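# Three robots push a crate into a taped floor outline

## Task

Using any number of the three robots, shove the crate until it rests flat on the floor within the taped lines and is aligned with the outline. The crate must not tip over, or the task fails. When finished, the robots must release it and back away. No robot may fall or be left leaning, or the task fails.

## Robot and tools

Robots. Three identical Hello Robot Stretch 4 units, named r1, r2 and r3. Each has an omni-wheel base, a mast carrying a lift, a single arm that telescopes forward, a three-joint wrist and a two-finger gripper. A robot stands about 1.6 m tall, and its base edge lies within 0.23 m of its base origin. Every robot carries four cameras: <name>_head_camera, <name>_head_left_camera, <name>_head_right_camera and <name>_wrist_camera.

Frames. Each robot reports in its own base frame: origin on the floor below the base centre, x ahead, y to its left, z up. hand_pose is a point between the open fingertips, expressed in that frame; when all wrist joints read zero its axes coincide with the base axes, and its printed value may be somewhat off. base_odometry is relative to where that robot's base frame sat when the scene began; it only integrates wheel rotation, so wheel slip shows up as motion. Heading is in radians, -3.142 to 3.142, left positive. Because every robot uses its own frames, their positions relative to one another can only be judged from images, lidar_m and wrist_depth_mm.

execute_actions. Arguments: "actions", a list holding exactly one action (or empty, which just reports state and pictures), and optional "cameras", a list of camera names (omitted, null or ["all"] gives every camera; [] gives none; an unrecognised name rejects the call). An action is an object keyed by "r1", "r2", "r3"; each robot gets its own entry. Per robot you may give "base", "joints", "pace" and "contact_limits", or else only "end_of_arm". All motions in one action begin together and may finish at different moments; no action runs over 15 s.
- base: a single relative command measured from where that robot last reported itself. {"translate_m": d} drives straight, forward positive, -2 to 2 m. {"strafe_m": d} slides sideways without turning, left positive, -2 to 2 m. {"rotate_rad": d} spins in place, counter-clockwise seen from above positive, -3.2 to 3.2 rad.
- joints: absolute targets by name. lift_m 0 to 1.2 m; arm_m 0 to 0.55 m (extension forward); wrist_yaw_rad -1.134 to 4.276 (0 ahead, positive to the left, 3.14 tucked back; beyond 3.4 the arm may obstruct); wrist_pitch_rad -1.117 to 4.259 (0 level, 1.57 pointing down); wrist_roll_rad -1.117 to 4.259 (0 fingers level, positive turns clockwise viewed from behind); gripper_m -0.038 to 0.141 m fingertip gap, negative values squeeze the fingers together. Targets past a joint's range are clipped and reported; any other bad value or unknown key rejects the whole call and nothing moves.
- pace: "slow", "default", "fast" or "max"; base drive tops out at 0.1/0.3/0.4/0.6 m/s and rotation at 1/2/3/4 rad/s. With the lift above 0.2 m these caps shrink, reaching 0.3 m/s and 1 rad/s at 1.2 m.
- contact_limits: {"arm_m": v}, v from 0 (gentlest) to 0.75 (firmest), 0.5 if omitted; the arm halts when its push exceeds this.
- end_of_arm: "enable_torque" restarts any wrist or gripper motor that cut out; it then holds its current position.
A robot or joint left out of an action may keep pushing toward a previous target without the status lines showing it. If any result reports a stop, later motion calls in the same reply are skipped. At scene start, lift_m 0.4 with wrist_yaw_rad 0 in one action unfolds the wrist.

wait: {"seconds": 0 to 10}; commands nothing and returns the same report as an empty action.
zoom_image: {"camera": name, "region": [x0, y0, x1, y1]} in pixels of that camera's latest full image, top-left is (0,0), region no larger than 504 by 504.
finished_scene: {"scene": n}; closes the scene for good and reports success, so the crate must already be in place and the robots clear.

Results. base_status and joint_status tell how each motion ended: "done" (for the base, the wheels turned the full amount, slipping or not); "off_target" (resting short, possibly still pushing); "contact_stop_at_<key>" (met resistance; that part goes slack, so a lift may sag or a base may roll); "limit_stop_at_<name>", including own_body (about to hit itself; move away from the body) and tilt (leaning beyond 6 degrees, lift, arm and wheels go limp until it straightens); "torque_fault" (a wrist or gripper motor overloaded and went limp; send enable_torque). on_its_own describes uncommanded behaviour; "held at" there means the held target. lidar_m lists 12 distances in metres, one per 30-degree sector, first straight ahead then counter-clockwise (4th left, 7th behind, 10th right); "-" means nothing seen or closer than 0.25 m; it sees from about 0.15 m up, including other robots. wrist_depth_mm is a 7 by 7 grid of depths, 100 to 2000 mm, read from the top left. turned_by_wheels versus turned_by_imu differing by over about 0.1 rad suggests a collision or slip. base_tilt is in degrees, forward and right positive, with a fixed bias up to about 1.5. motor_effort is percent of maximum, peak in brackets; wheel values positive mean turning right. Camera intrinsics and poses come from the supplied calibration and are slightly inexact.

Cautions. Robots must never press against one another: once bases touch, even millimetres more of driving is a hard press and fails the run. Equal commands can give travel differing by about 3 cm per metre. Keep the crate upright, push gently with modest contact limits and a low gripper, and avoid turning or driving with a heavy load far out on the arm. Objects may occasionally get nudged by something. When done, open the gripper, retract, and move the robots away.

Each tool is called after ">>>" in YAML: its name, and indented under it one key for each argument.

## Session

>>> execute_actions:
  actions: []
  cameras: ["r1_head_left_camera","r2_head_left_camera","r3_head_left_camera"]

Scene clock: 0.00 s.
r1.base_odometry: x=+0.000 y=+0.000 heading=+0.000 (m, m, rad; r1's odometry frame)
r1.turned_by_wheels: +0.000 (rad since the last result)
r1.turned_by_imu: +0.000 (rad since the last result)
r1.base_tilt: forward=-0.3 right=+0.6 (deg)
r1.lidar_m: 1.75 1.42 1.37 2.78 2.62 2.72 2.88 2.75 0.71 0.62 2.06 2.18
r1.base_status: not commanded
r1.joint_positions: lift_m=+0.201 arm_m=-0.001 wrist_yaw_rad=+3.197 wrist_pitch_rad=+0.011 wrist_roll_rad=-0.002 gripper_m=+0.057
r1.joint_status: not commanded
r1.motor_effort: lift_m=+19 arm_m=-1 wrist_yaw_rad=+0 wrist_pitch_rad=-9 wrist_roll_rad=+0 gripper_m=-2 wheel_0=+0 wheel_1=+0 wheel_2=+0 (%)
r1.hand_pose: x=-0.1233 y=+0.0714 z=+0.3764 quat_wxyz=(-0.028, -0.006, -0.001, +1.000) (m; r1's base frame)
r1.wrist_depth_mm: - 139 139 - - - - / - - 138 - - - - / - 108 138 - - - - / - 123 146 - - - - / 198 - - - - - - / 214 1499 199 1576 215 1618 1618 / 216 917 991 146 946 1042 1042
r2.base_odometry: x=+0.000 y=+0.000 heading=+0.000 (m, m, rad; r2's odometry frame)
r2.turned_by_wheels: +0.000 (rad since the last result)
r2.turned_by_imu: +0.000 (rad since the last result)
r2.base_tilt: forward=-0.4 right=+0.3 (deg)
r2.lidar_m: 1.27 1.06 1.05 1.23 1.95 4.34 1.63 0.97 1.11 1.77 1.71 2.42
r2.base_status: not commanded
r2.joint_positions: lift_m=+0.248 arm_m=+0.002 wrist_yaw_rad=+3.055 wrist_pitch_rad=+0.014 wrist_roll_rad=-0.014 gripper_m=+0.057
r2.joint_status: not commanded
r2.motor_effort: lift_m=+19 arm_m=+0 wrist_yaw_rad=-1 wrist_pitch_rad=-9 wrist_roll_rad=+1 gripper_m=-2 wheel_0=+0 wheel_1=+1 wheel_2=+1 (%)
r2.hand_pose: x=-0.1073 y=+0.1120 z=+0.4222 quat_wxyz=(+0.043, -0.007, -0.007, +0.999) (m; r2's base frame)
r2.wrist_depth_mm: - 140 - - - - - / - 133 - - - - - / 107 140 225 - - - - / 133 147 - - - - - / 946 - - 1808 - - - / 976 1397 193 1618 190 1661 1397 / 946 960 1098 123 1138 1042 1078
r3.base_odometry: x=+0.000 y=+0.000 heading=+0.000 (m, m, rad; r3's odometry frame)
r3.turned_by_wheels: +0.000 (rad since the last result)
r3.turned_by_imu: +0.000 (rad since the last result)
r3.base_tilt: forward=-0.9 right=+0.5 (deg)
r3.lidar_m: 2.88 0.92 0.97 1.61 2.11 2.08 2.29 2.88 2.82 3.06 2.71 2.61
r3.base_status: not commanded
r3.joint_positions: lift_m=+0.282 arm_m=-0.001 wrist_yaw_rad=+3.104 wrist_pitch_rad=+0.001 wrist_roll_rad=-0.006 gripper_m=+0.057
r3.joint_status: not commanded
r3.motor_effort: lift_m=+20 arm_m=+0 wrist_yaw_rad=-1 wrist_pitch_rad=-6 wrist_roll_rad=-2 gripper_m=-3 wheel_0=+0 wheel_1=+0 wheel_2=+0 (%)
r3.hand_pose: x=-0.1154 y=+0.0981 z=+0.4597 quat_wxyz=(+0.019, -0.001, -0.003, +1.000) (m; r3's base frame)
r3.wrist_depth_mm: - 141 - - - - 1863 / - 132 - - - - 1756 / - 128 194 - - 1983 1756 / 114 139 251 - - 1983 1756 / - - - - - 1983 1756 / 1661 1808 210 1983 1863 1863 1708 / 1160 1078 1205 1281 1042 1308 1366
pictures: r1_head_left_camera, r2_head_left_camera, r3_head_left_camera
Images, in order (width x height): r1_head_left_camera 420x672, r2_head_left_camera 420x672, r3_head_left_camera 420x672.

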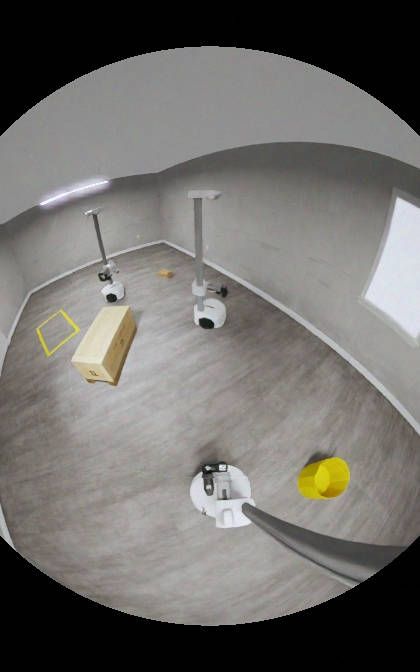

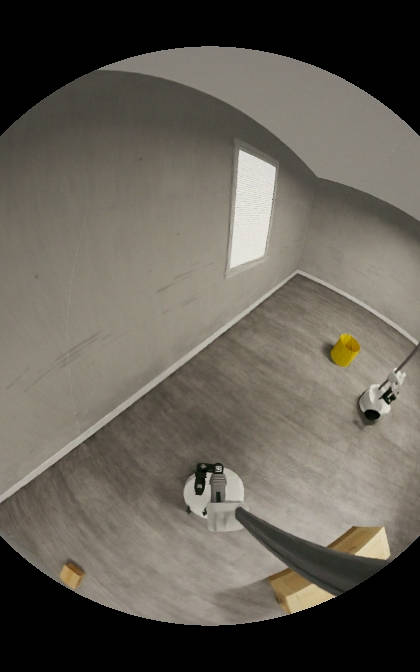

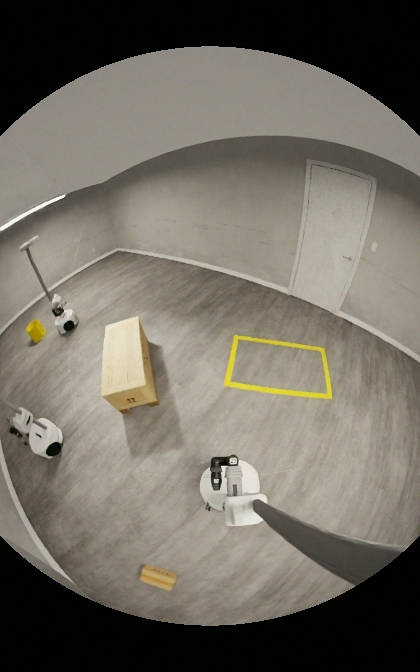

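>>> execute_actions:
  actions:
    - {"r1":{"base":{"rotate_rad":-0.1},"joints":{"lift_m":0.33},"pace":"max"},"r2":{"base":{"rotate_rad":1.73},"joints":{"lift_m":0.33},"pace":"max"}}
  cameras: []

>>> execute_actions:
  actions:
    - {"r1":{"base":{"strafe_m":0.72},"pace":"max"},"r2":{"base":{"strafe_m":0.55},"pace":"max"}}
  cameras: []

>>> execute_actions:
  actions:
    - {"r1":{"base":{"translate_m":0.88},"pace":"max"},"r2":{"base":{"translate_m":-0.25},"pace":"max"}}
  cameras: ["r1_head_left_camera","r2_head_left_camera"]

Scene clock: 12.63 s.
r1.base_odometry: x=+0.000 y=+0.000 heading=-0.100 (m, m, rad; r1's odometry frame)
r1.turned_by_wheels: -0.100 (rad since the last result)
r1.turned_by_imu: -0.100 (rad since the last result)
r1.base_tilt: forward=-0.2 right=+0.6 (deg)
r1.lidar_m: 1.76 1.56 1.39 2.86 2.64 2.67 3.02 2.76 2.80 0.62 2.07 2.09
r1.base_status: done
r1.joint_positions: lift_m=+0.330 arm_m=-0.001 wrist_yaw_rad=+3.197 wrist_pitch_rad=+0.011 wrist_roll_rad=-0.002 gripper_m=+0.057
r1.joint_status: all done
r1.motor_effort: lift_m=+20(25) arm_m=-2(1) wrist_yaw_rad=+0(0) wrist_pitch_rad=-9(8) wrist_roll_rad=+0(0) gripper_m=-3(0) wheel_0=+1(8) wheel_1=+0(5) wheel_2=+1(8) (%)
r1.hand_pose: x=-0.1233 y=+0.0714 z=+0.5048 quat_wxyz=(-0.028, -0.006, -0.001, +1.000) (m; r1's base frame)
r1.wrist_depth_mm: - 139 139 - - - - / - - 138 - - - - / - 108 137 - - - - / - 123 146 - - - - / 199 - - - - - - / 215 1921 199 - 214 - - / 214 1182 1281 147 1229 1336 1336
r2.base_odometry: x=+0.000 y=+0.000 heading=+1.730 (m, m, rad; r2's odometry frame)
r2.turned_by_wheels: +1.730 (rad since the last result)
r2.turned_by_imu: +1.739 (rad since the last result)
r2.base_tilt: forward=-0.4 right=+0.4 (deg)
r2.lidar_m: 1.33 2.63 1.62 1.03 0.97 1.28 1.73 2.02 1.83 1.15 1.02 1.06
r2.base_status: done
r2.joint_positions: lift_m=+0.330 arm_m=+0.002 wrist_yaw_rad=+3.055 wrist_pitch_rad=+0.014 wrist_roll_rad=-0.014 gripper_m=+0.057
r2.joint_status: all done
r2.motor_effort: lift_m=+23(24) arm_m=+0(0) wrist_yaw_rad=+0(2) wrist_pitch_rad=-8(8) wrist_roll_rad=+0(1) gripper_m=-2(3) wheel_0=-1(10) wheel_1=-1(10) wheel_2=+1(12) (%)
r2.hand_pose: x=-0.1073 y=+0.1120 z=+0.5038 quat_wxyz=(+0.043, -0.007, -0.007, +0.999) (m; r2's base frame)
r2.wrist_depth_mm: - 140 - - - - - / - 133 - - - - - / 107 140 226 - - - - / 133 146 - - - - - / - - - - - - 1229 / 1756 1808 193 1921 190 1983 1078 / 1182 1138 1281 123 1366 1205 1060
r3.base_odometry: x=+0.000 y=+0.000 heading=+0.000 (m, m, rad; r3's odometry frame)
r3.turned_by_wheels: +0.000 (rad since the last result)
r3.turned_by_imu: -0.001 (rad since the last result)
r3.base_tilt: forward=-0.9 right=+0.5 (deg)
r3.lidar_m: 2.88 0.93 0.96 1.64 2.12 2.08 2.28 2.86 2.83 3.06 2.70 2.62
r3.base_status: not commanded
r3.joint_positions: lift_m=+0.282 arm_m=-0.001 wrist_yaw_rad=+3.104 wrist_pitch_rad=+0.001 wrist_roll_rad=-0.006 gripper_m=+0.057
r3.joint_status: not commanded
r3.motor_effort: lift_m=+20(20) arm_m=+0(0) wrist_yaw_rad=-1(2) wrist_pitch_rad=-6(7) wrist_roll_rad=+0(0) gripper_m=-2(5) wheel_0=+0(0) wheel_1=+0(0) wheel_2=+0(0) (%)
r3.hand_pose: x=-0.1154 y=+0.0981 z=+0.4597 quat_wxyz=(+0.019, -0.001, -0.003, +1.000) (m; r3's base frame)
r3.wrist_depth_mm: - 141 - - - - 1808 / - 132 - - - - 1808 / - 128 194 - - 1921 1808 / 114 139 251 - - - 1808 / - - - - - 1921 1756 / 1661 1808 210 1983 1863 1863 1708 / 1182 1098 1205 1255 1042 1281 1366
pictures: none
No camera images: the call's "cameras" was empty. Leave "cameras" out to get every camera's image.

Scene clock: 15.30 s.
r1.base_odometry: x=+0.072 y=+0.716 heading=-0.100 (m, m, rad; r1's odometry frame)
r1.turned_by_wheels: +0.000 (rad since the last result)
r1.turned_by_imu: +0.000 (rad since the last result)
r1.base_tilt: forward=-0.4 right=+0.7 (deg)
r1.lidar_m: 1.64 0.93 3.37 2.24 2.06 2.11 2.63 3.17 3.23 1.35 2.66 2.72
r1.base_status: done
r1.joint_positions: lift_m=+0.330 arm_m=-0.001 wrist_yaw_rad=+3.197 wrist_pitch_rad=+0.011 wrist_roll_rad=-0.002 gripper_m=+0.057
r1.joint_status: not commanded
r1.motor_effort: lift_m=+20(20) arm_m=-1(2) wrist_yaw_rad=+1(0) wrist_pitch_rad=-7(10) wrist_roll_rad=+0(0) gripper_m=-6(2) wheel_0=+1(11) wheel_1=+0(13) wheel_2=+1(2) (%)
r1.hand_pose: x=-0.1233 y=+0.0714 z=+0.5049 quat_wxyz=(-0.028, -0.006, -0.001, +1.000) (m; r1's base frame)
r1.wrist_depth_mm: - 139 139 - - - 1808 / - - 138 - - - 1808 / - 108 138 - - - 1756 / - 123 146 - - - 1756 / 198 - - - - - 1756 / 215 1983 200 - 215 1983 1756 / 215 1205 1281 146 1229 1308 1308
r2.base_odometry: x=-0.543 y=-0.087 heading=+1.730 (m, m, rad; r2's odometry frame)
r2.turned_by_wheels: +0.000 (rad since the last result)
r2.turned_by_imu: +0.002 (rad since the last result)
r2.base_tilt: forward=-0.2 right=+0.3 (deg)
r2.lidar_m: 1.86 3.72 1.10 3.57 0.47 0.56 1.76 2.34 2.56 1.64 1.50 1.50
r2.base_status: done
r2.joint_positions: lift_m=+0.330 arm_m=+0.002 wrist_yaw_rad=+3.055 wrist_pitch_rad=+0.014 wrist_roll_rad=-0.014 gripper_m=+0.057
r2.joint_status: not commanded
r2.motor_effort: lift_m=+23(23) arm_m=+0(0) wrist_yaw_rad=+1(0) wrist_pitch_rad=-8(9) wrist_roll_rad=+1(0) gripper_m=-3(3) wheel_0=+3(10) wheel_1=-1(15) wheel_2=+0(2) (%)
r2.hand_pose: x=-0.1073 y=+0.1120 z=+0.5038 quat_wxyz=(+0.043, -0.007, -0.007, +0.999) (m; r2's base frame)
r2.wrist_depth_mm: - 140 - - - - - / - 133 - - - - - / 107 140 226 - - - - / 133 146 - - - - - / - - - - 1182 1205 - / 1708 1808 193 1863 190 621 574 / 1229 1118 1281 123 878 484 415
r3.base_odometry: x=+0.000 y=+0.000 heading=+0.000 (m, m, rad; r3's odometry frame)
r3.turned_by_wheels: +0.000 (rad since the last result)
r3.turned_by_imu: -0.001 (rad since the last result)
r3.base_tilt: forward=-1.0 right=+0.5 (deg)
r3.lidar_m: 2.91 0.93 0.98 1.12 2.12 2.08 2.30 2.84 2.81 3.06 2.71 2.61
r3.base_status: not commanded
r3.joint_positions: lift_m=+0.282 arm_m=-0.001 wrist_yaw_rad=+3.104 wrist_pitch_rad=+0.001 wrist_roll_rad=-0.006 gripper_m=+0.057
r3.joint_status: not commanded
r3.motor_effort: lift_m=+20(20) arm_m=+0(0) wrist_yaw_rad=+0(1) wrist_pitch_rad=-6(5) wrist_roll_rad=-1(2) gripper_m=-4(3) wheel_0=+0(0) wheel_1=+0(0) wheel_2=+0(0) (%)
r3.hand_pose: x=-0.1154 y=+0.0981 z=+0.4597 quat_wxyz=(+0.019, -0.001, -0.003, +1.000) (m; r3's base frame)
r3.wrist_depth_mm: - 141 - - - - 1863 / - 132 - - - - 1808 / - 128 194 - - 1983 1756 / 114 139 251 - - 1921 1756 / - - - - - 1921 1756 / 1661 1808 210 - 1863 1863 1756 / 1160 1078 1205 1281 1042 1281 1430
pictures: none
No camera images: the call's "cameras" was empty. Leave "cameras" out to get every camera's image.

Scene clock: 18.43 s.
r1.base_odometry: x=+0.947 y=+0.629 heading=-0.100 (m, m, rad; r1's odometry frame)
r1.turned_by_wheels: +0.000 (rad since the last result)
r1.turned_by_imu: -0.003 (rad since the last result)
r1.base_tilt: forward=-0.3 right=+0.8 (deg)
r1.lidar_m: 0.62 0.58 0.41 0.37 2.59 2.62 3.33 3.87 1.59 2.33 2.16 2.18
r1.base_status: done
r1.joint_positions: lift_m=+0.330 arm_m=-0.001 wrist_yaw_rad=+3.197 wrist_pitch_rad=+0.011 wrist_roll_rad=-0.002 gripper_m=+0.057
r1.joint_status: not commanded
r1.motor_effort: lift_m=+20(20) arm_m=-1(1) wrist_yaw_rad=+0(0) wrist_pitch_rad=-9(6) wrist_roll_rad=+0(0) gripper_m=-1(2) wheel_0=+0(5) wheel_1=-1(6) wheel_2=+0(12) (%)
r1.hand_pose: x=-0.1233 y=+0.0714 z=+0.5049 quat_wxyz=(-0.028, -0.006, -0.001, +1.000) (m; r1's base frame)
r1.wrist_depth_mm: - 139 139 - - - - / - - 138 - - - - / - 108 138 - - - - / - 123 146 - - - - / 198 - - - - - - / 215 1983 199 - 216 - - / 216 1182 1308 146 1229 1308 1336
r2.base_odometry: x=-0.504 y=-0.334 heading=+1.730 (m, m, rad; r2's odometry frame)
r2.turned_by_wheels: +0.000 (rad since the last result)
r2.turned_by_imu: +0.000 (rad since the last result)
r2.base_tilt: forward=-0.4 right=+0.4 (deg)
r2.lidar_m: 2.09 4.09 1.22 0.37 0.39 0.50 0.64 0.72 2.15 1.83 1.65 1.65
r2.base_status: done
r2.joint_positions: lift_m=+0.330 arm_m=+0.002 wrist_yaw_rad=+3.055 wrist_pitch_rad=+0.014 wrist_roll_rad=-0.014 gripper_m=+0.057
r2.joint_status: not commanded
r2.motor_effort: lift_m=+22(22) arm_m=+0(0) wrist_yaw_rad=-1(1) wrist_pitch_rad=-8(8) wrist_roll_rad=+2(0) gripper_m=-2(3) wheel_0=-1(10) wheel_1=-2(10) wheel_2=-1(15) (%)
r2.hand_pose: x=-0.1073 y=+0.1120 z=+0.5038 quat_wxyz=(+0.043, -0.007, -0.007, +0.999) (m; r2's base frame)
r2.wrist_depth_mm: - 140 - - - - - / - 133 - - - - - / 107 140 226 - - - - / 133 147 759 - - - - / - - - - - - - / 1708 1756 193 1983 190 580 574 / 1205 1098 809 123 809 452 399
r3.base_odometry: x=+0.000 y=+0.000 heading=+0.000 (m, m, rad; r3's odometry frame)
r3.turned_by_wheels: +0.000 (rad since the last result)
r3.turned_by_imu: -0.001 (rad since the last result)
r3.base_tilt: forward=-1.0 right=+0.6 (deg)
r3.lidar_m: 2.87 0.94 0.98 1.26 2.11 2.09 2.29 2.87 2.80 3.07 2.71 2.62
r3.base_status: not commanded
r3.joint_positions: lift_m=+0.282 arm_m=-0.001 wrist_yaw_rad=+3.104 wrist_pitch_rad=+0.001 wrist_roll_rad=-0.006 gripper_m=+0.057
r3.joint_status: not commanded
r3.motor_effort: lift_m=+19(19) arm_m=+0(0) wrist_yaw_rad=-1(1) wrist_pitch_rad=-6(6) wrist_roll_rad=-2(0) gripper_m=-4(6) wheel_0=+0(0) wheel_1=+0(0) wheel_2=+0(0) (%)
r3.hand_pose: x=-0.1154 y=+0.0981 z=+0.4597 quat_wxyz=(+0.019, -0.001, -0.003, +1.000) (m; r3's base frame)
r3.wrist_depth_mm: - 142 - - - 1983 1863 / - 132 - - - 1983 1756 / - 129 193 - - 1983 1756 / 114 138 252 - - 1983 1708 / - - - - - 1921 1708 / 1708 1808 211 - 1921 1863 1756 / 1182 1078 1205 1281 1025 1281 1397
pictures: r1_head_left_camera, r2_head_left_camera
Images, in order (width x height): r1_head_left_camera 420x672, r2_head_left_camera 420x672.

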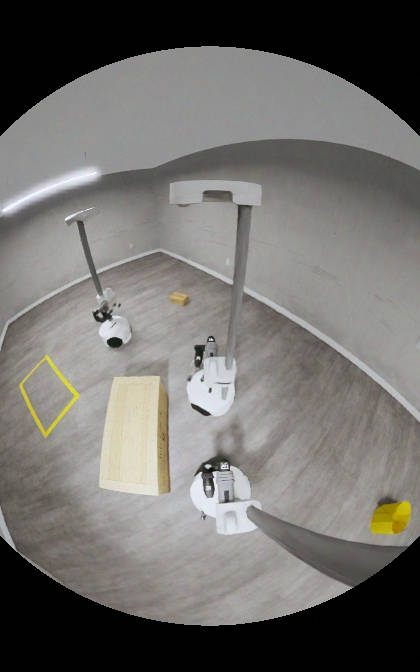

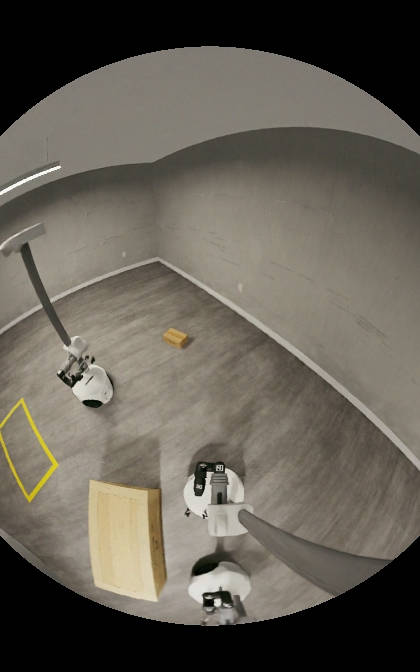

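>>> execute_actions:
  actions:
    - {"r2":{"base":{"rotate_rad":0.12},"pace":"max"},"r1":{"base":{"rotate_rad":0.05},"pace":"max"}}
  cameras: []

>>> execute_actions:
  actions:
    - {"r1":{"base":{"strafe_m":0.5},"pace":"max"},"r2":{"base":{"strafe_m":0.5},"pace":"max"},"r3":{"base":{"translate_m":-0.4},"pace":"max"}}
  cameras: ["r1_head_left_camera","r3_head_left_camera"]

Scene clock: 21.47 s.
r1.base_odometry: x=+0.947 y=+0.629 heading=-0.050 (m, m, rad; r1's odometry frame)
r1.turned_by_wheels: +0.050 (rad since the last result)
r1.turned_by_imu: +0.049 (rad since the last result)
r1.base_tilt: forward=-0.3 right=+0.5 (deg)
r1.lidar_m: 0.62 0.53 0.37 0.36 2.59 2.65 3.49 3.88 1.59 2.28 2.14 2.19
r1.base_status: done
r1.joint_positions: lift_m=+0.330 arm_m=-0.001 wrist_yaw_rad=+3.197 wrist_pitch_rad=+0.011 wrist_roll_rad=-0.002 gripper_m=+0.057
r1.joint_status: not commanded
r1.motor_effort: lift_m=+20(20) arm_m=-1(1) wrist_yaw_rad=+0(0) wrist_pitch_rad=-5(7) wrist_roll_rad=+0(0) gripper_m=-1(1) wheel_0=-1(4) wheel_1=+2(4) wheel_2=+1(6) (%)
r1.hand_pose: x=-0.1233 y=+0.0714 z=+0.5049 quat_wxyz=(-0.028, -0.006, -0.001, +1.000) (m; r1's base frame)
r1.wrist_depth_mm: - 139 139 - - - - / - - 138 - - - - / - 108 138 - - - - / - 123 146 - - - - / 198 - - - - - - / 215 1983 199 - 216 - - / 215 1182 1281 147 1229 1308 1336
r2.base_odometry: x=-0.504 y=-0.334 heading=+1.850 (m, m, rad; r2's odometry frame)
r2.turned_by_wheels: +0.120 (rad since the last result)
r2.turned_by_imu: +0.121 (rad since the last result)
r2.base_tilt: forward=-0.2 right=+0.3 (deg)
r2.lidar_m: 2.31 1.31 1.24 0.36 0.40 0.58 0.61 2.14 2.47 1.72 1.65 1.70
r2.base_status: done
r2.joint_positions: lift_m=+0.330 arm_m=+0.002 wrist_yaw_rad=+3.055 wrist_pitch_rad=+0.014 wrist_roll_rad=-0.014 gripper_m=+0.057
r2.joint_status: not commanded
r2.motor_effort: lift_m=+22(22) arm_m=+0(0) wrist_yaw_rad=+0(0) wrist_pitch_rad=-7(9) wrist_roll_rad=+2(1) gripper_m=-5(3) wheel_0=+2(8) wheel_1=+1(9) wheel_2=+2(11) (%)
r2.hand_pose: x=-0.1073 y=+0.1120 z=+0.5038 quat_wxyz=(+0.043, -0.007, -0.007, +0.999) (m; r2's base frame)
r2.wrist_depth_mm: - 140 - - - - - / - 133 1025 - - - - / 108 140 225 - - - - / 133 146 976 820 - - - / - - - - - - - / 1708 1808 193 1808 190 647 574 / 1182 1138 809 123 1255 517 433
r3.base_odometry: x=+0.000 y=+0.000 heading=+0.000 (m, m, rad; r3's odometry frame)
r3.turned_by_wheels: +0.000 (rad since the last result)
r3.turned_by_imu: -0.001 (rad since the last result)
r3.base_tilt: forward=-0.9 right=+0.5 (deg)
r3.lidar_m: 2.89 0.94 0.97 1.27 2.13 2.08 2.28 2.86 2.81 3.08 2.72 2.62
r3.base_status: not commanded
r3.joint_positions: lift_m=+0.282 arm_m=-0.001 wrist_yaw_rad=+3.104 wrist_pitch_rad=+0.001 wrist_roll_rad=-0.006 gripper_m=+0.057
r3.joint_status: not commanded
r3.motor_effort: lift_m=+20(20) arm_m=+0(0) wrist_yaw_rad=-2(1) wrist_pitch_rad=-7(6) wrist_roll_rad=-1(1) gripper_m=-1(3) wheel_0=+0(0) wheel_1=+0(1) wheel_2=+0(0) (%)
r3.hand_pose: x=-0.1154 y=+0.0981 z=+0.4597 quat_wxyz=(+0.019, -0.001, -0.003, +1.000) (m; r3's base frame)
r3.wrist_depth_mm: - 141 - - - - 1808 / - 132 - - - - 1808 / - 128 194 - - - 1808 / 114 139 250 - - 1983 1808 / - - - - - 1921 1756 / 1618 1863 211 1983 1863 1921 1756 / 1160 1078 1205 1255 1042 1281 1397
pictures: none
No camera images: the call's "cameras" was empty. Leave "cameras" out to get every camera's image.

Scene clock: 23.70 s.
r1.base_odometry: x=+0.971 y=+1.128 heading=-0.049 (m, m, rad; r1's odometry frame)
r1.turned_by_wheels: +0.001 (rad since the last result)
r1.turned_by_imu: -0.040 (rad since the last result)
r1.base_tilt: forward=-0.3 right=+0.6 (deg)
r1.lidar_m: 0.59 0.33 0.25 0.25 2.27 2.30 2.92 4.13 1.96 2.68 2.47 2.53
r1.base_status: done
r1.joint_positions: lift_m=+0.330 arm_m=-0.001 wrist_yaw_rad=+3.197 wrist_pitch_rad=+0.011 wrist_roll_rad=-0.002 gripper_m=+0.057
r1.joint_status: not commanded
r1.motor_effort: lift_m=+19(20) arm_m=-2(2) wrist_yaw_rad=+0(3) wrist_pitch_rad=-8(8) wrist_roll_rad=+0(0) gripper_m=-4(4) wheel_0=-8(32) wheel_1=+19(35) wheel_2=-2(7) (%)
r1.hand_pose: x=-0.1233 y=+0.0714 z=+0.5049 quat_wxyz=(-0.028, -0.006, -0.001, +1.000) (m; r1's base frame)
r1.wrist_depth_mm: - 139 139 - - - - / - - 138 - - - - / - 108 137 - - - - / - 123 146 - - - - / 198 - - - - - 1921 / 215 1921 200 - 216 - 1863 / 215 1205 1281 146 1229 1308 1308
r2.base_odometry: x=-0.984 y=-0.471 heading=+1.850 (m, m, rad; r2's odometry frame)
r2.turned_by_wheels: +0.000 (rad since the last result)
r2.turned_by_imu: -0.030 (rad since the last result)
r2.base_tilt: forward=-0.5 right=+0.3 (deg)
r2.lidar_m: 1.28 1.15 3.99 0.25 0.25 0.29 0.62 0.74 2.45 2.18 2.03 2.11
r2.base_status: done
r2.joint_positions: lift_m=+0.330 arm_m=+0.002 wrist_yaw_rad=+3.055 wrist_pitch_rad=+0.014 wrist_roll_rad=-0.014 gripper_m=+0.057
r2.joint_status: not commanded
r2.motor_effort: lift_m=+21(23) arm_m=+0(0) wrist_yaw_rad=-1(1) wrist_pitch_rad=-10(9) wrist_roll_rad=+1(1) gripper_m=-2(2) wheel_0=-13(32) wheel_1=+6(32) wheel_2=+2(2) (%)
r2.hand_pose: x=-0.1073 y=+0.1120 z=+0.5039 quat_wxyz=(+0.043, -0.007, -0.007, +0.999) (m; r2's base frame)
r2.wrist_depth_mm: - 140 - - - - - / - 133 1060 - - - - / 108 140 227 - - - - / 133 146 741 - - - - / - - - - - - - / 1708 1808 192 976 190 580 574 / 1182 1098 809 123 402 364 387
r3.base_odometry: x=-0.400 y=+0.000 heading=+0.000 (m, m, rad; r3's odometry frame)
r3.turned_by_wheels: +0.000 (rad since the last result)
r3.turned_by_imu: +0.000 (rad since the last result)
r3.base_tilt: forward=-1.0 right=+0.5 (deg)
r3.lidar_m: 3.23 1.17 1.20 2.24 1.80 1.75 1.91 2.60 2.57 2.79 3.02 2.93
r3.base_status: done
r3.joint_positions: lift_m=+0.282 arm_m=-0.001 wrist_yaw_rad=+3.105 wrist_pitch_rad=+0.001 wrist_roll_rad=-0.006 gripper_m=+0.057
r3.joint_status: not commanded
r3.motor_effort: lift_m=+20(19) arm_m=+0(0) wrist_yaw_rad=-2(1) wrist_pitch_rad=-6(6) wrist_roll_rad=-1(0) gripper_m=-2(5) wheel_0=-1(9) wheel_1=-1(8) wheel_2=-2(16) (%)
r3.hand_pose: x=-0.1154 y=+0.0981 z=+0.4597 quat_wxyz=(+0.019, -0.001, -0.003, +1.000) (m; r3's base frame)
r3.wrist_depth_mm: - 141 - - 1983 1661 1576 / - 132 - - 1983 1708 1537 / - 128 194 - 1983 1708 1499 / 114 139 251 - 1921 1661 1499 / - - - - 1921 1661 1464 / 1708 1863 210 - 1756 1618 1464 / 1160 1078 1205 1255 1182 1336 1366
pictures: r1_head_left_camera, r3_head_left_camera
Images, in order (width x height): r1_head_left_camera 420x672, r3_head_left_camera 420x672.

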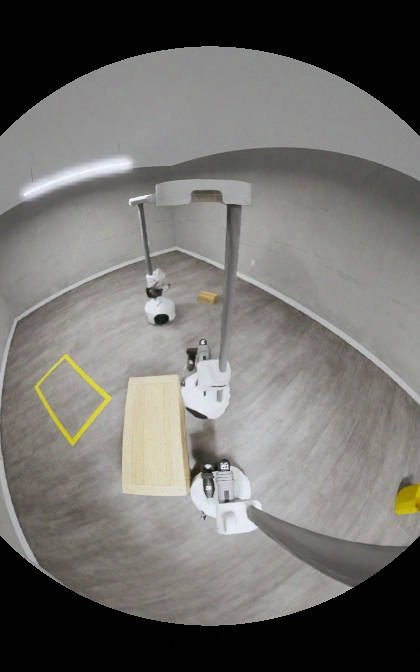

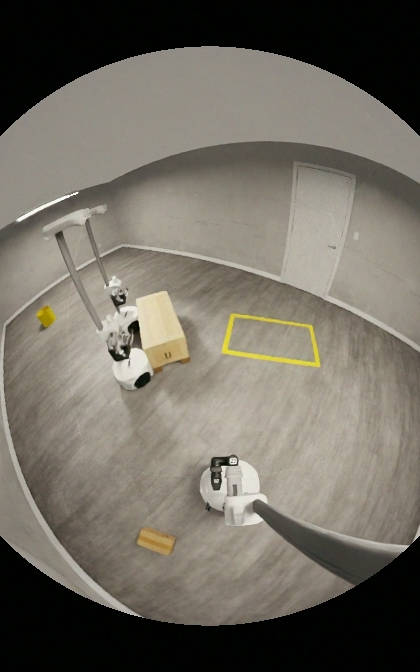

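>>> execute_actions:
  actions:
    - {"r1":{"base":{"strafe_m":-0.15},"pace":"max"},"r2":{"base":{"strafe_m":-0.1},"pace":"max"}}
  cameras: []

>>> execute_actions:
  actions:
    - {"r1":{"base":{"strafe_m":0.5},"pace":"max"}}
  cameras: ["r1_head_left_camera","r3_head_left_camera"]

Scene clock: 27.13 s.
r1.base_odometry: x=+0.964 y=+0.978 heading=-0.049 (m, m, rad; r1's odometry frame)
r1.turned_by_wheels: +0.000 (rad since the last result)
r1.turned_by_imu: -0.001 (rad since the last result)
r1.base_tilt: forward=-0.4 right=+0.7 (deg)
r1.lidar_m: 0.62 0.58 0.38 0.35 2.36 2.41 3.06 4.03 1.82 2.57 2.37 2.40
r1.base_status: done
r1.joint_positions: lift_m=+0.330 arm_m=-0.001 wrist_yaw_rad=+3.197 wrist_pitch_rad=+0.011 wrist_roll_rad=-0.002 gripper_m=+0.057
r1.joint_status: not commanded
r1.motor_effort: lift_m=+19(19) arm_m=-1(2) wrist_yaw_rad=+0(0) wrist_pitch_rad=-9(7) wrist_roll_rad=+0(0) gripper_m=+0(5) wheel_0=+0(13) wheel_1=+0(16) wheel_2=+1(2) (%)
r1.hand_pose: x=-0.1233 y=+0.0714 z=+0.5049 quat_wxyz=(-0.028, -0.006, -0.001, +1.000) (m; r1's base frame)
r1.wrist_depth_mm: - 139 139 - - - - / - - 138 - - - - / - 108 137 - - - - / - 123 146 - - - - / 198 - - - - - - / 215 1983 200 - 216 - 1921 / 215 1182 1308 146 1205 1336 1336
r2.base_odometry: x=-0.888 y=-0.444 heading=+1.849 (m, m, rad; r2's odometry frame)
r2.turned_by_wheels: +0.000 (rad since the last result)
r2.turned_by_imu: +0.000 (rad since the last result)
r2.base_tilt: forward=-0.3 right=+0.4 (deg)
r2.lidar_m: 2.62 1.21 4.08 0.27 0.30 0.41 0.62 0.69 2.39 2.07 1.96 2.01
r2.base_status: done
r2.joint_positions: lift_m=+0.330 arm_m=+0.002 wrist_yaw_rad=+3.055 wrist_pitch_rad=+0.014 wrist_roll_rad=-0.014 gripper_m=+0.057
r2.joint_status: not commanded
r2.motor_effort: lift_m=+22(21) arm_m=+0(0) wrist_yaw_rad=-1(0) wrist_pitch_rad=-9(8) wrist_roll_rad=+0(1) gripper_m=-3(3) wheel_0=-3(14) wheel_1=+0(11) wheel_2=+0(8) (%)
r2.hand_pose: x=-0.1073 y=+0.1120 z=+0.5039 quat_wxyz=(+0.043, -0.007, -0.007, +0.999) (m; r2's base frame)
r2.wrist_depth_mm: - 140 - - - - - / - 133 - - - - - / 107 140 226 - - - - / 133 146 741 - - - - / - - 991 - - - - / 1708 1756 193 1921 190 574 569 / 1205 854 809 123 661 370 384
r3.base_odometry: x=-0.400 y=+0.000 heading=+0.000 (m, m, rad; r3's odometry frame)
r3.turned_by_wheels: +0.000 (rad since the last result)
r3.turned_by_imu: -0.001 (rad since the last result)
r3.base_tilt: forward=-1.0 right=+0.5 (deg)
r3.lidar_m: 3.27 1.22 1.20 2.28 1.80 1.77 1.93 2.61 2.58 2.81 3.04 2.94
r3.base_status: not commanded
r3.joint_positions: lift_m=+0.282 arm_m=-0.001 wrist_yaw_rad=+3.105 wrist_pitch_rad=+0.001 wrist_roll_rad=-0.006 gripper_m=+0.057
r3.joint_status: not commanded
r3.motor_effort: lift_m=+20(19) arm_m=+0(0) wrist_yaw_rad=+0(2) wrist_pitch_rad=-6(6) wrist_roll_rad=-1(1) gripper_m=-6(4) wheel_0=-1(1) wheel_1=-1(1) wheel_2=-3(2) (%)
r3.hand_pose: x=-0.1154 y=+0.0981 z=+0.4597 quat_wxyz=(+0.019, -0.001, -0.003, +1.000) (m; r3's base frame)
r3.wrist_depth_mm: - 141 - - 1983 1708 1618 / - 132 - - 1983 1756 1499 / - 128 193 - 1921 1708 1499 / 114 139 252 - 1983 1661 1499 / - - - - 1921 1618 1499 / 1661 1756 210 1983 1808 1708 1464 / 1182 1060 1229 1281 1182 1336 1366
pictures: none
No camera images: the call's "cameras" was empty. Leave "cameras" out to get every camera's image.

Scene clock: 29.07 s.
r1.base_odometry: x=+0.968 y=+1.327 heading=-0.048 (m, m, rad; r1's odometry frame)
r1.turned_by_wheels: +0.000 (rad since the last result)
r1.turned_by_imu: +0.043 (rad since the last result)
r1.base_tilt: forward=-0.2 right=+0.5 (deg)
r1.lidar_m: 0.49 0.27 0.25 0.25 2.14 2.19 2.87 4.19 2.09 2.79 2.61 0.65
r1.base_status: strafe_m contact_stop (by the wheels' count: +0.349 of +0.500)
r1.joint_positions: lift_m=+0.330 arm_m=-0.001 wrist_yaw_rad=+3.196 wrist_pitch_rad=+0.011 wrist_roll_rad=-0.002 gripper_m=+0.057
r1.joint_status: not commanded
r1.on_its_own: the wheels are slack since a contact_stop
r1.motor_effort: lift_m=+19(19) arm_m=-1(2) wrist_yaw_rad=+0(3) wrist_pitch_rad=-9(8) wrist_roll_rad=+0(0) gripper_m=-3(0) wheel_0=+0(27) wheel_1=+0(35) wheel_2=+0(7) (%)
r1.hand_pose: x=-0.1233 y=+0.0715 z=+0.5049 quat_wxyz=(-0.027, -0.006, -0.001, +1.000) (m; r1's base frame)
r1.wrist_depth_mm: - 139 139 - - - 1863 / - - 138 - - - 1921 / - 108 137 - - - 1863 / - 123 146 - - - 1863 / 198 - - - - - 1863 / 215 1983 199 - 215 - 1863 / 216 1182 1281 146 1255 1336 1336
r2.base_odometry: x=-0.888 y=-0.444 heading=+1.849 (m, m, rad; r2's odometry frame)
r2.turned_by_wheels: +0.000 (rad since the last result)
r2.turned_by_imu: +0.000 (rad since the last result)
r2.base_tilt: forward=-0.4 right=+0.4 (deg)
r2.lidar_m: 2.64 1.20 4.05 0.25 0.28 0.49 0.65 2.41 2.39 2.11 1.95 2.01
r2.base_status: not commanded
r2.joint_positions: lift_m=+0.330 arm_m=+0.002 wrist_yaw_rad=+3.055 wrist_pitch_rad=+0.014 wrist_roll_rad=-0.014 gripper_m=+0.057
r2.joint_status: not commanded
r2.motor_effort: lift_m=+22(21) arm_m=+0(0) wrist_yaw_rad=-1(0) wrist_pitch_rad=-9(9) wrist_roll_rad=+2(0) gripper_m=-3(4) wheel_0=-3(3) wheel_1=+1(1) wheel_2=+0(0) (%)
r2.hand_pose: x=-0.1073 y=+0.1120 z=+0.5039 quat_wxyz=(+0.043, -0.007, -0.007, +0.999) (m; r2's base frame)
r2.wrist_depth_mm: - 140 - - - - - / - 133 - - - - - / 107 140 226 - - - - / 133 146 - 991 - - - / - - - - - - - / 1756 1756 193 1863 190 580 574 / 1182 1118 1229 123 842 382 387
r3.base_odometry: x=-0.400 y=+0.000 heading=+0.000 (m, m, rad; r3's odometry frame)
r3.turned_by_wheels: +0.000 (rad since the last result)
r3.turned_by_imu: -0.001 (rad since the last result)
r3.base_tilt: forward=-0.9 right=+0.5 (deg)
r3.lidar_m: 1.65 1.19 1.20 2.27 1.80 1.78 1.93 2.62 2.57 2.80 3.04 2.92
r3.base_status: not commanded
r3.joint_positions: lift_m=+0.282 arm_m=-0.001 wrist_yaw_rad=+3.105 wrist_pitch_rad=+0.001 wrist_roll_rad=-0.006 gripper_m=+0.057
r3.joint_status: not commanded
r3.motor_effort: lift_m=+20(20) arm_m=+0(0) wrist_yaw_rad=+0(1) wrist_pitch_rad=-6(5) wrist_roll_rad=-1(2) gripper_m=-2(4) wheel_0=-1(1) wheel_1=-1(1) wheel_2=-2(3) (%)
r3.hand_pose: x=-0.1154 y=+0.0981 z=+0.4597 quat_wxyz=(+0.019, -0.001, -0.003, +1.000) (m; r3's base frame)
r3.wrist_depth_mm: - 141 - - - 1708 1537 / - 131 - - 1921 1708 1537 / - 128 193 - 1921 1708 1499 / 114 139 251 - 1921 1661 1537 / - - - - 1921 1618 1464 / 1661 1756 211 1983 1808 1661 1464 / 1182 1078 1205 1255 1160 1336 1366
pictures: r1_head_left_camera, r3_head_left_camera
Images, in order (width x height): r1_head_left_camera 420x672, r3_head_left_camera 420x672.

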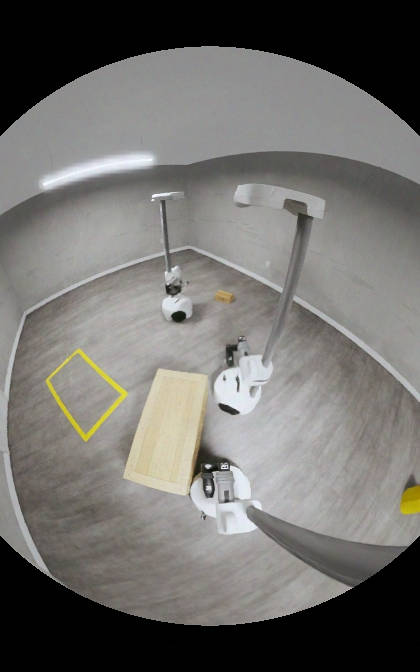

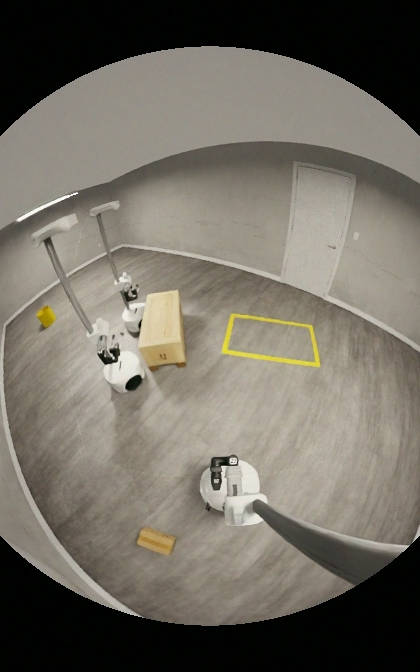

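>>> execute_actions:
  actions:
    - {"r1":{"base":{"strafe_m":-0.16},"pace":"max"},"r2":{"base":{"strafe_m":-0.15},"pace":"max"}}
  cameras: []

>>> execute_actions:
  actions:
    - {"r1":{"base":{"rotate_rad":-0.33},"pace":"max"},"r2":{"base":{"rotate_rad":-0.42},"pace":"max"}}
  cameras: []

>>> execute_actions:
  actions:
    - {"r1":{"base":{"strafe_m":0.38},"pace":"max"},"r2":{"base":{"translate_m":-0.1},"pace":"slow"}}
  cameras: ["r1_head_left_camera","r2_head_left_camera"]

Scene clock: 33.20 s.
r1.base_odometry: x=+0.960 y=+1.168 heading=-0.048 (m, m, rad; r1's odometry frame)
r1.turned_by_wheels: +0.000 (rad since the last result)
r1.turned_by_imu: -0.002 (rad since the last result)
r1.base_tilt: forward=-0.2 right=+0.7 (deg)
r1.lidar_m: 0.64 0.45 0.36 0.35 2.26 2.31 3.04 4.10 1.93 2.65 2.48 0.65
r1.base_status: done
r1.joint_positions: lift_m=+0.330 arm_m=-0.001 wrist_yaw_rad=+3.197 wrist_pitch_rad=+0.011 wrist_roll_rad=-0.002 gripper_m=+0.057
r1.joint_status: not commanded
r1.motor_effort: lift_m=+19(19) arm_m=-2(1) wrist_yaw_rad=+1(1) wrist_pitch_rad=-7(7) wrist_roll_rad=+0(0) gripper_m=-2(2) wheel_0=+1(10) wheel_1=+0(12) wheel_2=+0(0) (%)
r1.hand_pose: x=-0.1233 y=+0.0715 z=+0.5049 quat_wxyz=(-0.027, -0.006, -0.001, +1.000) (m; r1's base frame)
r1.wrist_depth_mm: - 139 139 - - - - / - - 138 - - - - / - 108 137 - - - - / - 123 146 - - - - / 198 - - - - - - / 215 1921 199 - 216 - 1863 / 215 1182 1308 146 1229 1336 1336
r2.base_odometry: x=-0.743 y=-0.403 heading=+1.849 (m, m, rad; r2's odometry frame)
r2.turned_by_wheels: +0.000 (rad since the last result)
r2.turned_by_imu: +0.000 (rad since the last result)
r2.base_tilt: forward=-0.4 right=+0.5 (deg)
r2.lidar_m: 2.45 1.27 4.12 0.40 0.44 0.66 0.64 2.27 2.38 1.94 1.83 1.87
r2.base_status: done
r2.joint_positions: lift_m=+0.330 arm_m=+0.002 wrist_yaw_rad=+3.055 wrist_pitch_rad=+0.014 wrist_roll_rad=-0.014 gripper_m=+0.057
r2.joint_status: not commanded
r2.motor_effort: lift_m=+22(21) arm_m=+0(0) wrist_yaw_rad=-2(1) wrist_pitch_rad=-10(8) wrist_roll_rad=+1(0) gripper_m=-4(1) wheel_0=-2(12) wheel_1=+0(12) wheel_2=+0(3) (%)
r2.hand_pose: x=-0.1073 y=+0.1120 z=+0.5039 quat_wxyz=(+0.043, -0.007, -0.007, +0.999) (m; r2's base frame)
r2.wrist_depth_mm: - 139 - - - - - / - 133 - - - - - / 107 140 226 - - - - / 133 146 - 1008 - - - / - - - - - - - / 1708 1756 193 1863 190 878 615 / 1182 1118 1229 123 891 699 539
r3.base_odometry: x=-0.400 y=+0.000 heading=+0.000 (m, m, rad; r3's odometry frame)
r3.turned_by_wheels: +0.000 (rad since the last result)
r3.turned_by_imu: -0.001 (rad since the last result)
r3.base_tilt: forward=-1.0 right=+0.5 (deg)
r3.lidar_m: 1.67 1.21 1.28 2.25 1.81 1.75 1.93 2.60 2.57 2.80 3.03 2.92
r3.base_status: not commanded
r3.joint_positions: lift_m=+0.282 arm_m=-0.001 wrist_yaw_rad=+3.105 wrist_pitch_rad=+0.001 wrist_roll_rad=-0.006 gripper_m=+0.057
r3.joint_status: not commanded
r3.motor_effort: lift_m=+20(20) arm_m=+0(0) wrist_yaw_rad=+0(0) wrist_pitch_rad=-4(6) wrist_roll_rad=-2(2) gripper_m=-2(4) wheel_0=-1(1) wheel_1=+0(1) wheel_2=-2(2) (%)
r3.hand_pose: x=-0.1154 y=+0.0981 z=+0.4597 quat_wxyz=(+0.019, -0.001, -0.003, +1.000) (m; r3's base frame)
r3.wrist_depth_mm: - 141 - - 1983 1708 1537 / - 132 - - 1983 1756 1537 / - 128 193 - 1921 1661 1499 / 114 139 252 - 1921 1708 1499 / - - - - 1921 1708 1464 / 1708 1808 211 1983 1708 1618 1464 / 1160 1078 1205 1255 1182 1366 1366
pictures: none
No camera images: the call's "cameras" was empty. Leave "cameras" out to get every camera's image.

Scene clock: 34.17 s.
r1.base_odometry: x=+0.960 y=+1.168 heading=-0.378 (m, m, rad; r1's odometry frame)
r1.turned_by_wheels: -0.330 (rad since the last result)
r1.turned_by_imu: -0.327 (rad since the last result)
r1.base_tilt: forward=-0.4 right=+0.7 (deg)
r1.lidar_m: 0.66 0.61 0.40 0.35 0.36 2.26 2.44 3.79 4.10 1.94 2.51 2.47
r1.base_status: done
r1.joint_positions: lift_m=+0.330 arm_m=-0.001 wrist_yaw_rad=+3.197 wrist_pitch_rad=+0.011 wrist_roll_rad=-0.002 gripper_m=+0.057
r1.joint_status: not commanded
r1.motor_effort: lift_m=+19(19) arm_m=-2(2) wrist_yaw_rad=+0(0) wrist_pitch_rad=-7(9) wrist_roll_rad=+0(0) gripper_m=-5(4) wheel_0=-2(6) wheel_1=-1(7) wheel_2=+0(8) (%)
r1.hand_pose: x=-0.1233 y=+0.0715 z=+0.5049 quat_wxyz=(-0.027, -0.006, -0.001, +1.000) (m; r1's base frame)
r1.wrist_depth_mm: - 139 139 - - - 1921 / - - 138 - - - 1863 / - 108 137 - - - 1921 / - 123 146 - - - 1921 / 198 - - - - - 1863 / 214 1921 200 - 216 - 1863 / 215 1182 1281 146 1229 1366 1336
r2.base_odometry: x=-0.743 y=-0.403 heading=+1.430 (m, m, rad; r2's odometry frame)
r2.turned_by_wheels: -0.420 (rad since the last result)
r2.turned_by_imu: -0.421 (rad since the last result)
r2.base_tilt: forward=-0.3 right=+0.5 (deg)
r2.lidar_m: 1.90 2.73 1.28 4.03 0.37 0.48 0.66 0.66 2.26 2.49 1.91 1.82
r2.base_status: done
r2.joint_positions: lift_m=+0.330 arm_m=+0.002 wrist_yaw_rad=+3.055 wrist_pitch_rad=+0.014 wrist_roll_rad=-0.014 gripper_m=+0.057
r2.joint_status: not commanded
r2.motor_effort: lift_m=+21(21) arm_m=+0(0) wrist_yaw_rad=-1(0) wrist_pitch_rad=-11(10) wrist_roll_rad=+1(1) gripper_m=-1(4) wheel_0=+2(8) wheel_1=+2(12) wheel_2=+0(9) (%)
r2.hand_pose: x=-0.1073 y=+0.1120 z=+0.5039 quat_wxyz=(+0.043, -0.007, -0.007, +0.999) (m; r2's base frame)
r2.wrist_depth_mm: - 140 - - - - - / - 133 - - - - - / 107 140 226 - - - - / 133 146 778 - - - - / - - - - 1160 - - / 1708 1756 193 1078 190 574 569 / 1182 768 798 123 661 418 392
r3.base_odometry: x=-0.400 y=+0.000 heading=+0.000 (m, m, rad; r3's odometry frame)
r3.turned_by_wheels: +0.000 (rad since the last result)
r3.turned_by_imu: +0.000 (rad since the last result)
r3.base_tilt: forward=-1.0 right=+0.5 (deg)
r3.lidar_m: 1.64 1.20 1.27 2.27 1.80 1.76 1.93 2.60 2.58 2.82 3.01 2.93
r3.base_status: not commanded
r3.joint_positions: lift_m=+0.282 arm_m=-0.001 wrist_yaw_rad=+3.105 wrist_pitch_rad=+0.001 wrist_roll_rad=-0.006 gripper_m=+0.057
r3.joint_status: not commanded
r3.motor_effort: lift_m=+19(20) arm_m=+0(0) wrist_yaw_rad=+0(1) wrist_pitch_rad=-5(5) wrist_roll_rad=+0(1) gripper_m=-3(2) wheel_0=-1(1) wheel_1=+0(1) wheel_2=-3(2) (%)
r3.hand_pose: x=-0.1154 y=+0.0981 z=+0.4597 quat_wxyz=(+0.019, -0.001, -0.003, +1.000) (m; r3's base frame)
r3.wrist_depth_mm: - 142 - - 1983 1708 1537 / - 132 - - 1983 1708 1499 / - 128 194 - 1921 1708 1499 / 114 139 251 - 1921 1708 1499 / - - - - 1921 1661 1499 / 1618 1808 211 1983 1756 1661 1464 / 1160 1060 1229 1281 1182 1281 1366
pictures: none
No camera images: the call's "cameras" was empty. Leave "cameras" out to get every camera's image.

Scene clock: 36.47 s.
r1.base_odometry: x=+1.093 y=+1.513 heading=-0.383 (m, m, rad; r1's odometry frame)
r1.turned_by_wheels: -0.004 (rad since the last result)
r1.turned_by_imu: +0.097 (rad since the last result)
r1.base_tilt: forward=-0.2 right=+0.6 (deg)
r1.lidar_m: 0.48 0.25 0.25 0.25 0.25 2.06 2.34 3.97 2.30 2.24 2.68 0.61
r1.base_status: strafe_m contact_stop (by the wheels' count: +0.369 of +0.380)
r1.joint_positions: lift_m=+0.330 arm_m=-0.001 wrist_yaw_rad=+3.196 wrist_pitch_rad=+0.011 wrist_roll_rad=-0.002 gripper_m=+0.057
r1.joint_status: not commanded
r1.on_its_own: the wheels are slack since a contact_stop
r1.motor_effort: lift_m=+19(20) arm_m=-2(1) wrist_yaw_rad=+1(4) wrist_pitch_rad=-8(7) wrist_roll_rad=+1(0) gripper_m=-2(1) wheel_0=+0(25) wheel_1=+0(37) wheel_2=+0(10) (%)
r1.hand_pose: x=-0.1233 y=+0.0715 z=+0.5049 quat_wxyz=(-0.027, -0.006, -0.001, +1.000) (m; r1's base frame)
r1.wrist_depth_mm: - 139 139 - - - 1708 / - - 138 - - - 1756 / - 108 137 - - - 1756 / - 123 146 - - 1983 1708 / 199 - - - - 1983 1708 / 215 1921 199 - 214 1863 1708 / 215 1182 1281 146 1255 1336 1336
r2.base_odometry: x=-0.758 y=-0.502 heading=+1.429 (m, m, rad; r2's odometry frame)
r2.turned_by_wheels: +0.000 (rad since the last result)
r2.turned_by_imu: +0.000 (rad since the last result)
r2.base_tilt: forward=-0.4 right=+0.4 (deg)
r2.lidar_m: 2.04 1.48 1.35 0.41 0.33 0.49 0.61 4.17 2.24 2.66 1.99 1.90
r2.base_status: done
r2.joint_positions: lift_m=+0.330 arm_m=+0.002 wrist_yaw_rad=+3.055 wrist_pitch_rad=+0.014 wrist_roll_rad=-0.014 gripper_m=+0.057
r2.joint_status: not commanded
r2.motor_effort: lift_m=+21(21) arm_m=+0(0) wrist_yaw_rad=+0(0) wrist_pitch_rad=-8(9) wrist_roll_rad=+1(1) gripper_m=-3(3) wheel_0=-2(3) wheel_1=-5(5) wheel_2=+1(7) (%)
r2.hand_pose: x=-0.1073 y=+0.1120 z=+0.5039 quat_wxyz=(+0.043, -0.007, -0.007, +0.999) (m; r2's base frame)
r2.wrist_depth_mm: - 140 - - - - - / - 133 - - - - - / 107 140 226 - - - - / 133 146 - 831 - - - / - - - - - - - / 1756 1756 193 1863 190 574 574 / 1182 1138 1160 123 809 410 382
r3.base_odometry: x=-0.400 y=+0.000 heading=+0.000 (m, m, rad; r3's odometry frame)
r3.turned_by_wheels: +0.000 (rad since the last result)
r3.turned_by_imu: -0.001 (rad since the last result)
r3.base_tilt: forward=-1.0 right=+0.5 (deg)
r3.lidar_m: 1.44 1.16 1.34 2.26 1.79 1.77 1.94 2.61 2.58 2.81 3.00 2.93
r3.base_status: not commanded
r3.joint_positions: lift_m=+0.282 arm_m=-0.001 wrist_yaw_rad=+3.105 wrist_pitch_rad=+0.001 wrist_roll_rad=-0.006 gripper_m=+0.057
r3.joint_status: not commanded
r3.motor_effort: lift_m=+20(20) arm_m=+0(0) wrist_yaw_rad=+1(2) wrist_pitch_rad=-7(6) wrist_roll_rad=+0(1) gripper_m=-3(3) wheel_0=-1(1) wheel_1=+0(1) wheel_2=-3(3) (%)
r3.hand_pose: x=-0.1154 y=+0.0981 z=+0.4597 quat_wxyz=(+0.019, -0.001, -0.003, +1.000) (m; r3's base frame)
r3.wrist_depth_mm: - 141 - - - 1708 1537 / - 132 - - 1921 1708 1499 / - 128 194 - 1983 1661 1499 / 114 139 251 - 1921 1661 1499 / - - - - 1921 1661 1499 / 1661 1808 211 - 1808 1661 1499 / 1160 1078 1182 1281 1182 1336 1366
pictures: r1_head_left_camera, r2_head_left_camera
Images, in order (width x height): r1_head_left_camera 420x672, r2_head_left_camera 420x672.

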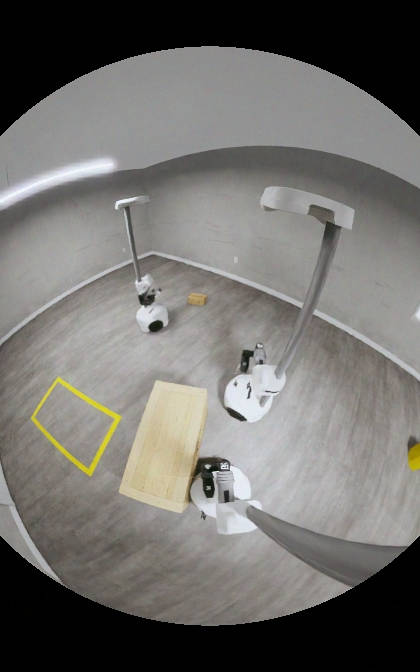

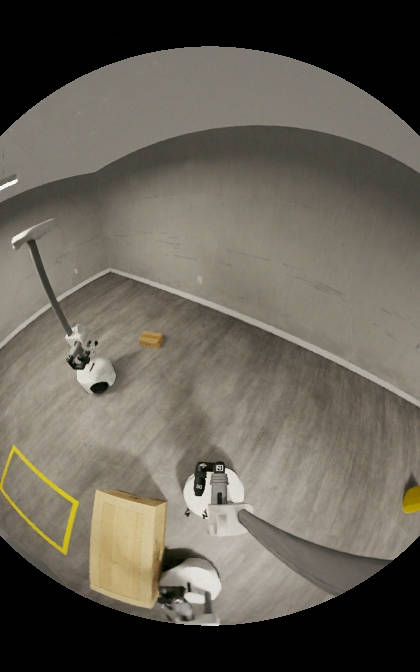

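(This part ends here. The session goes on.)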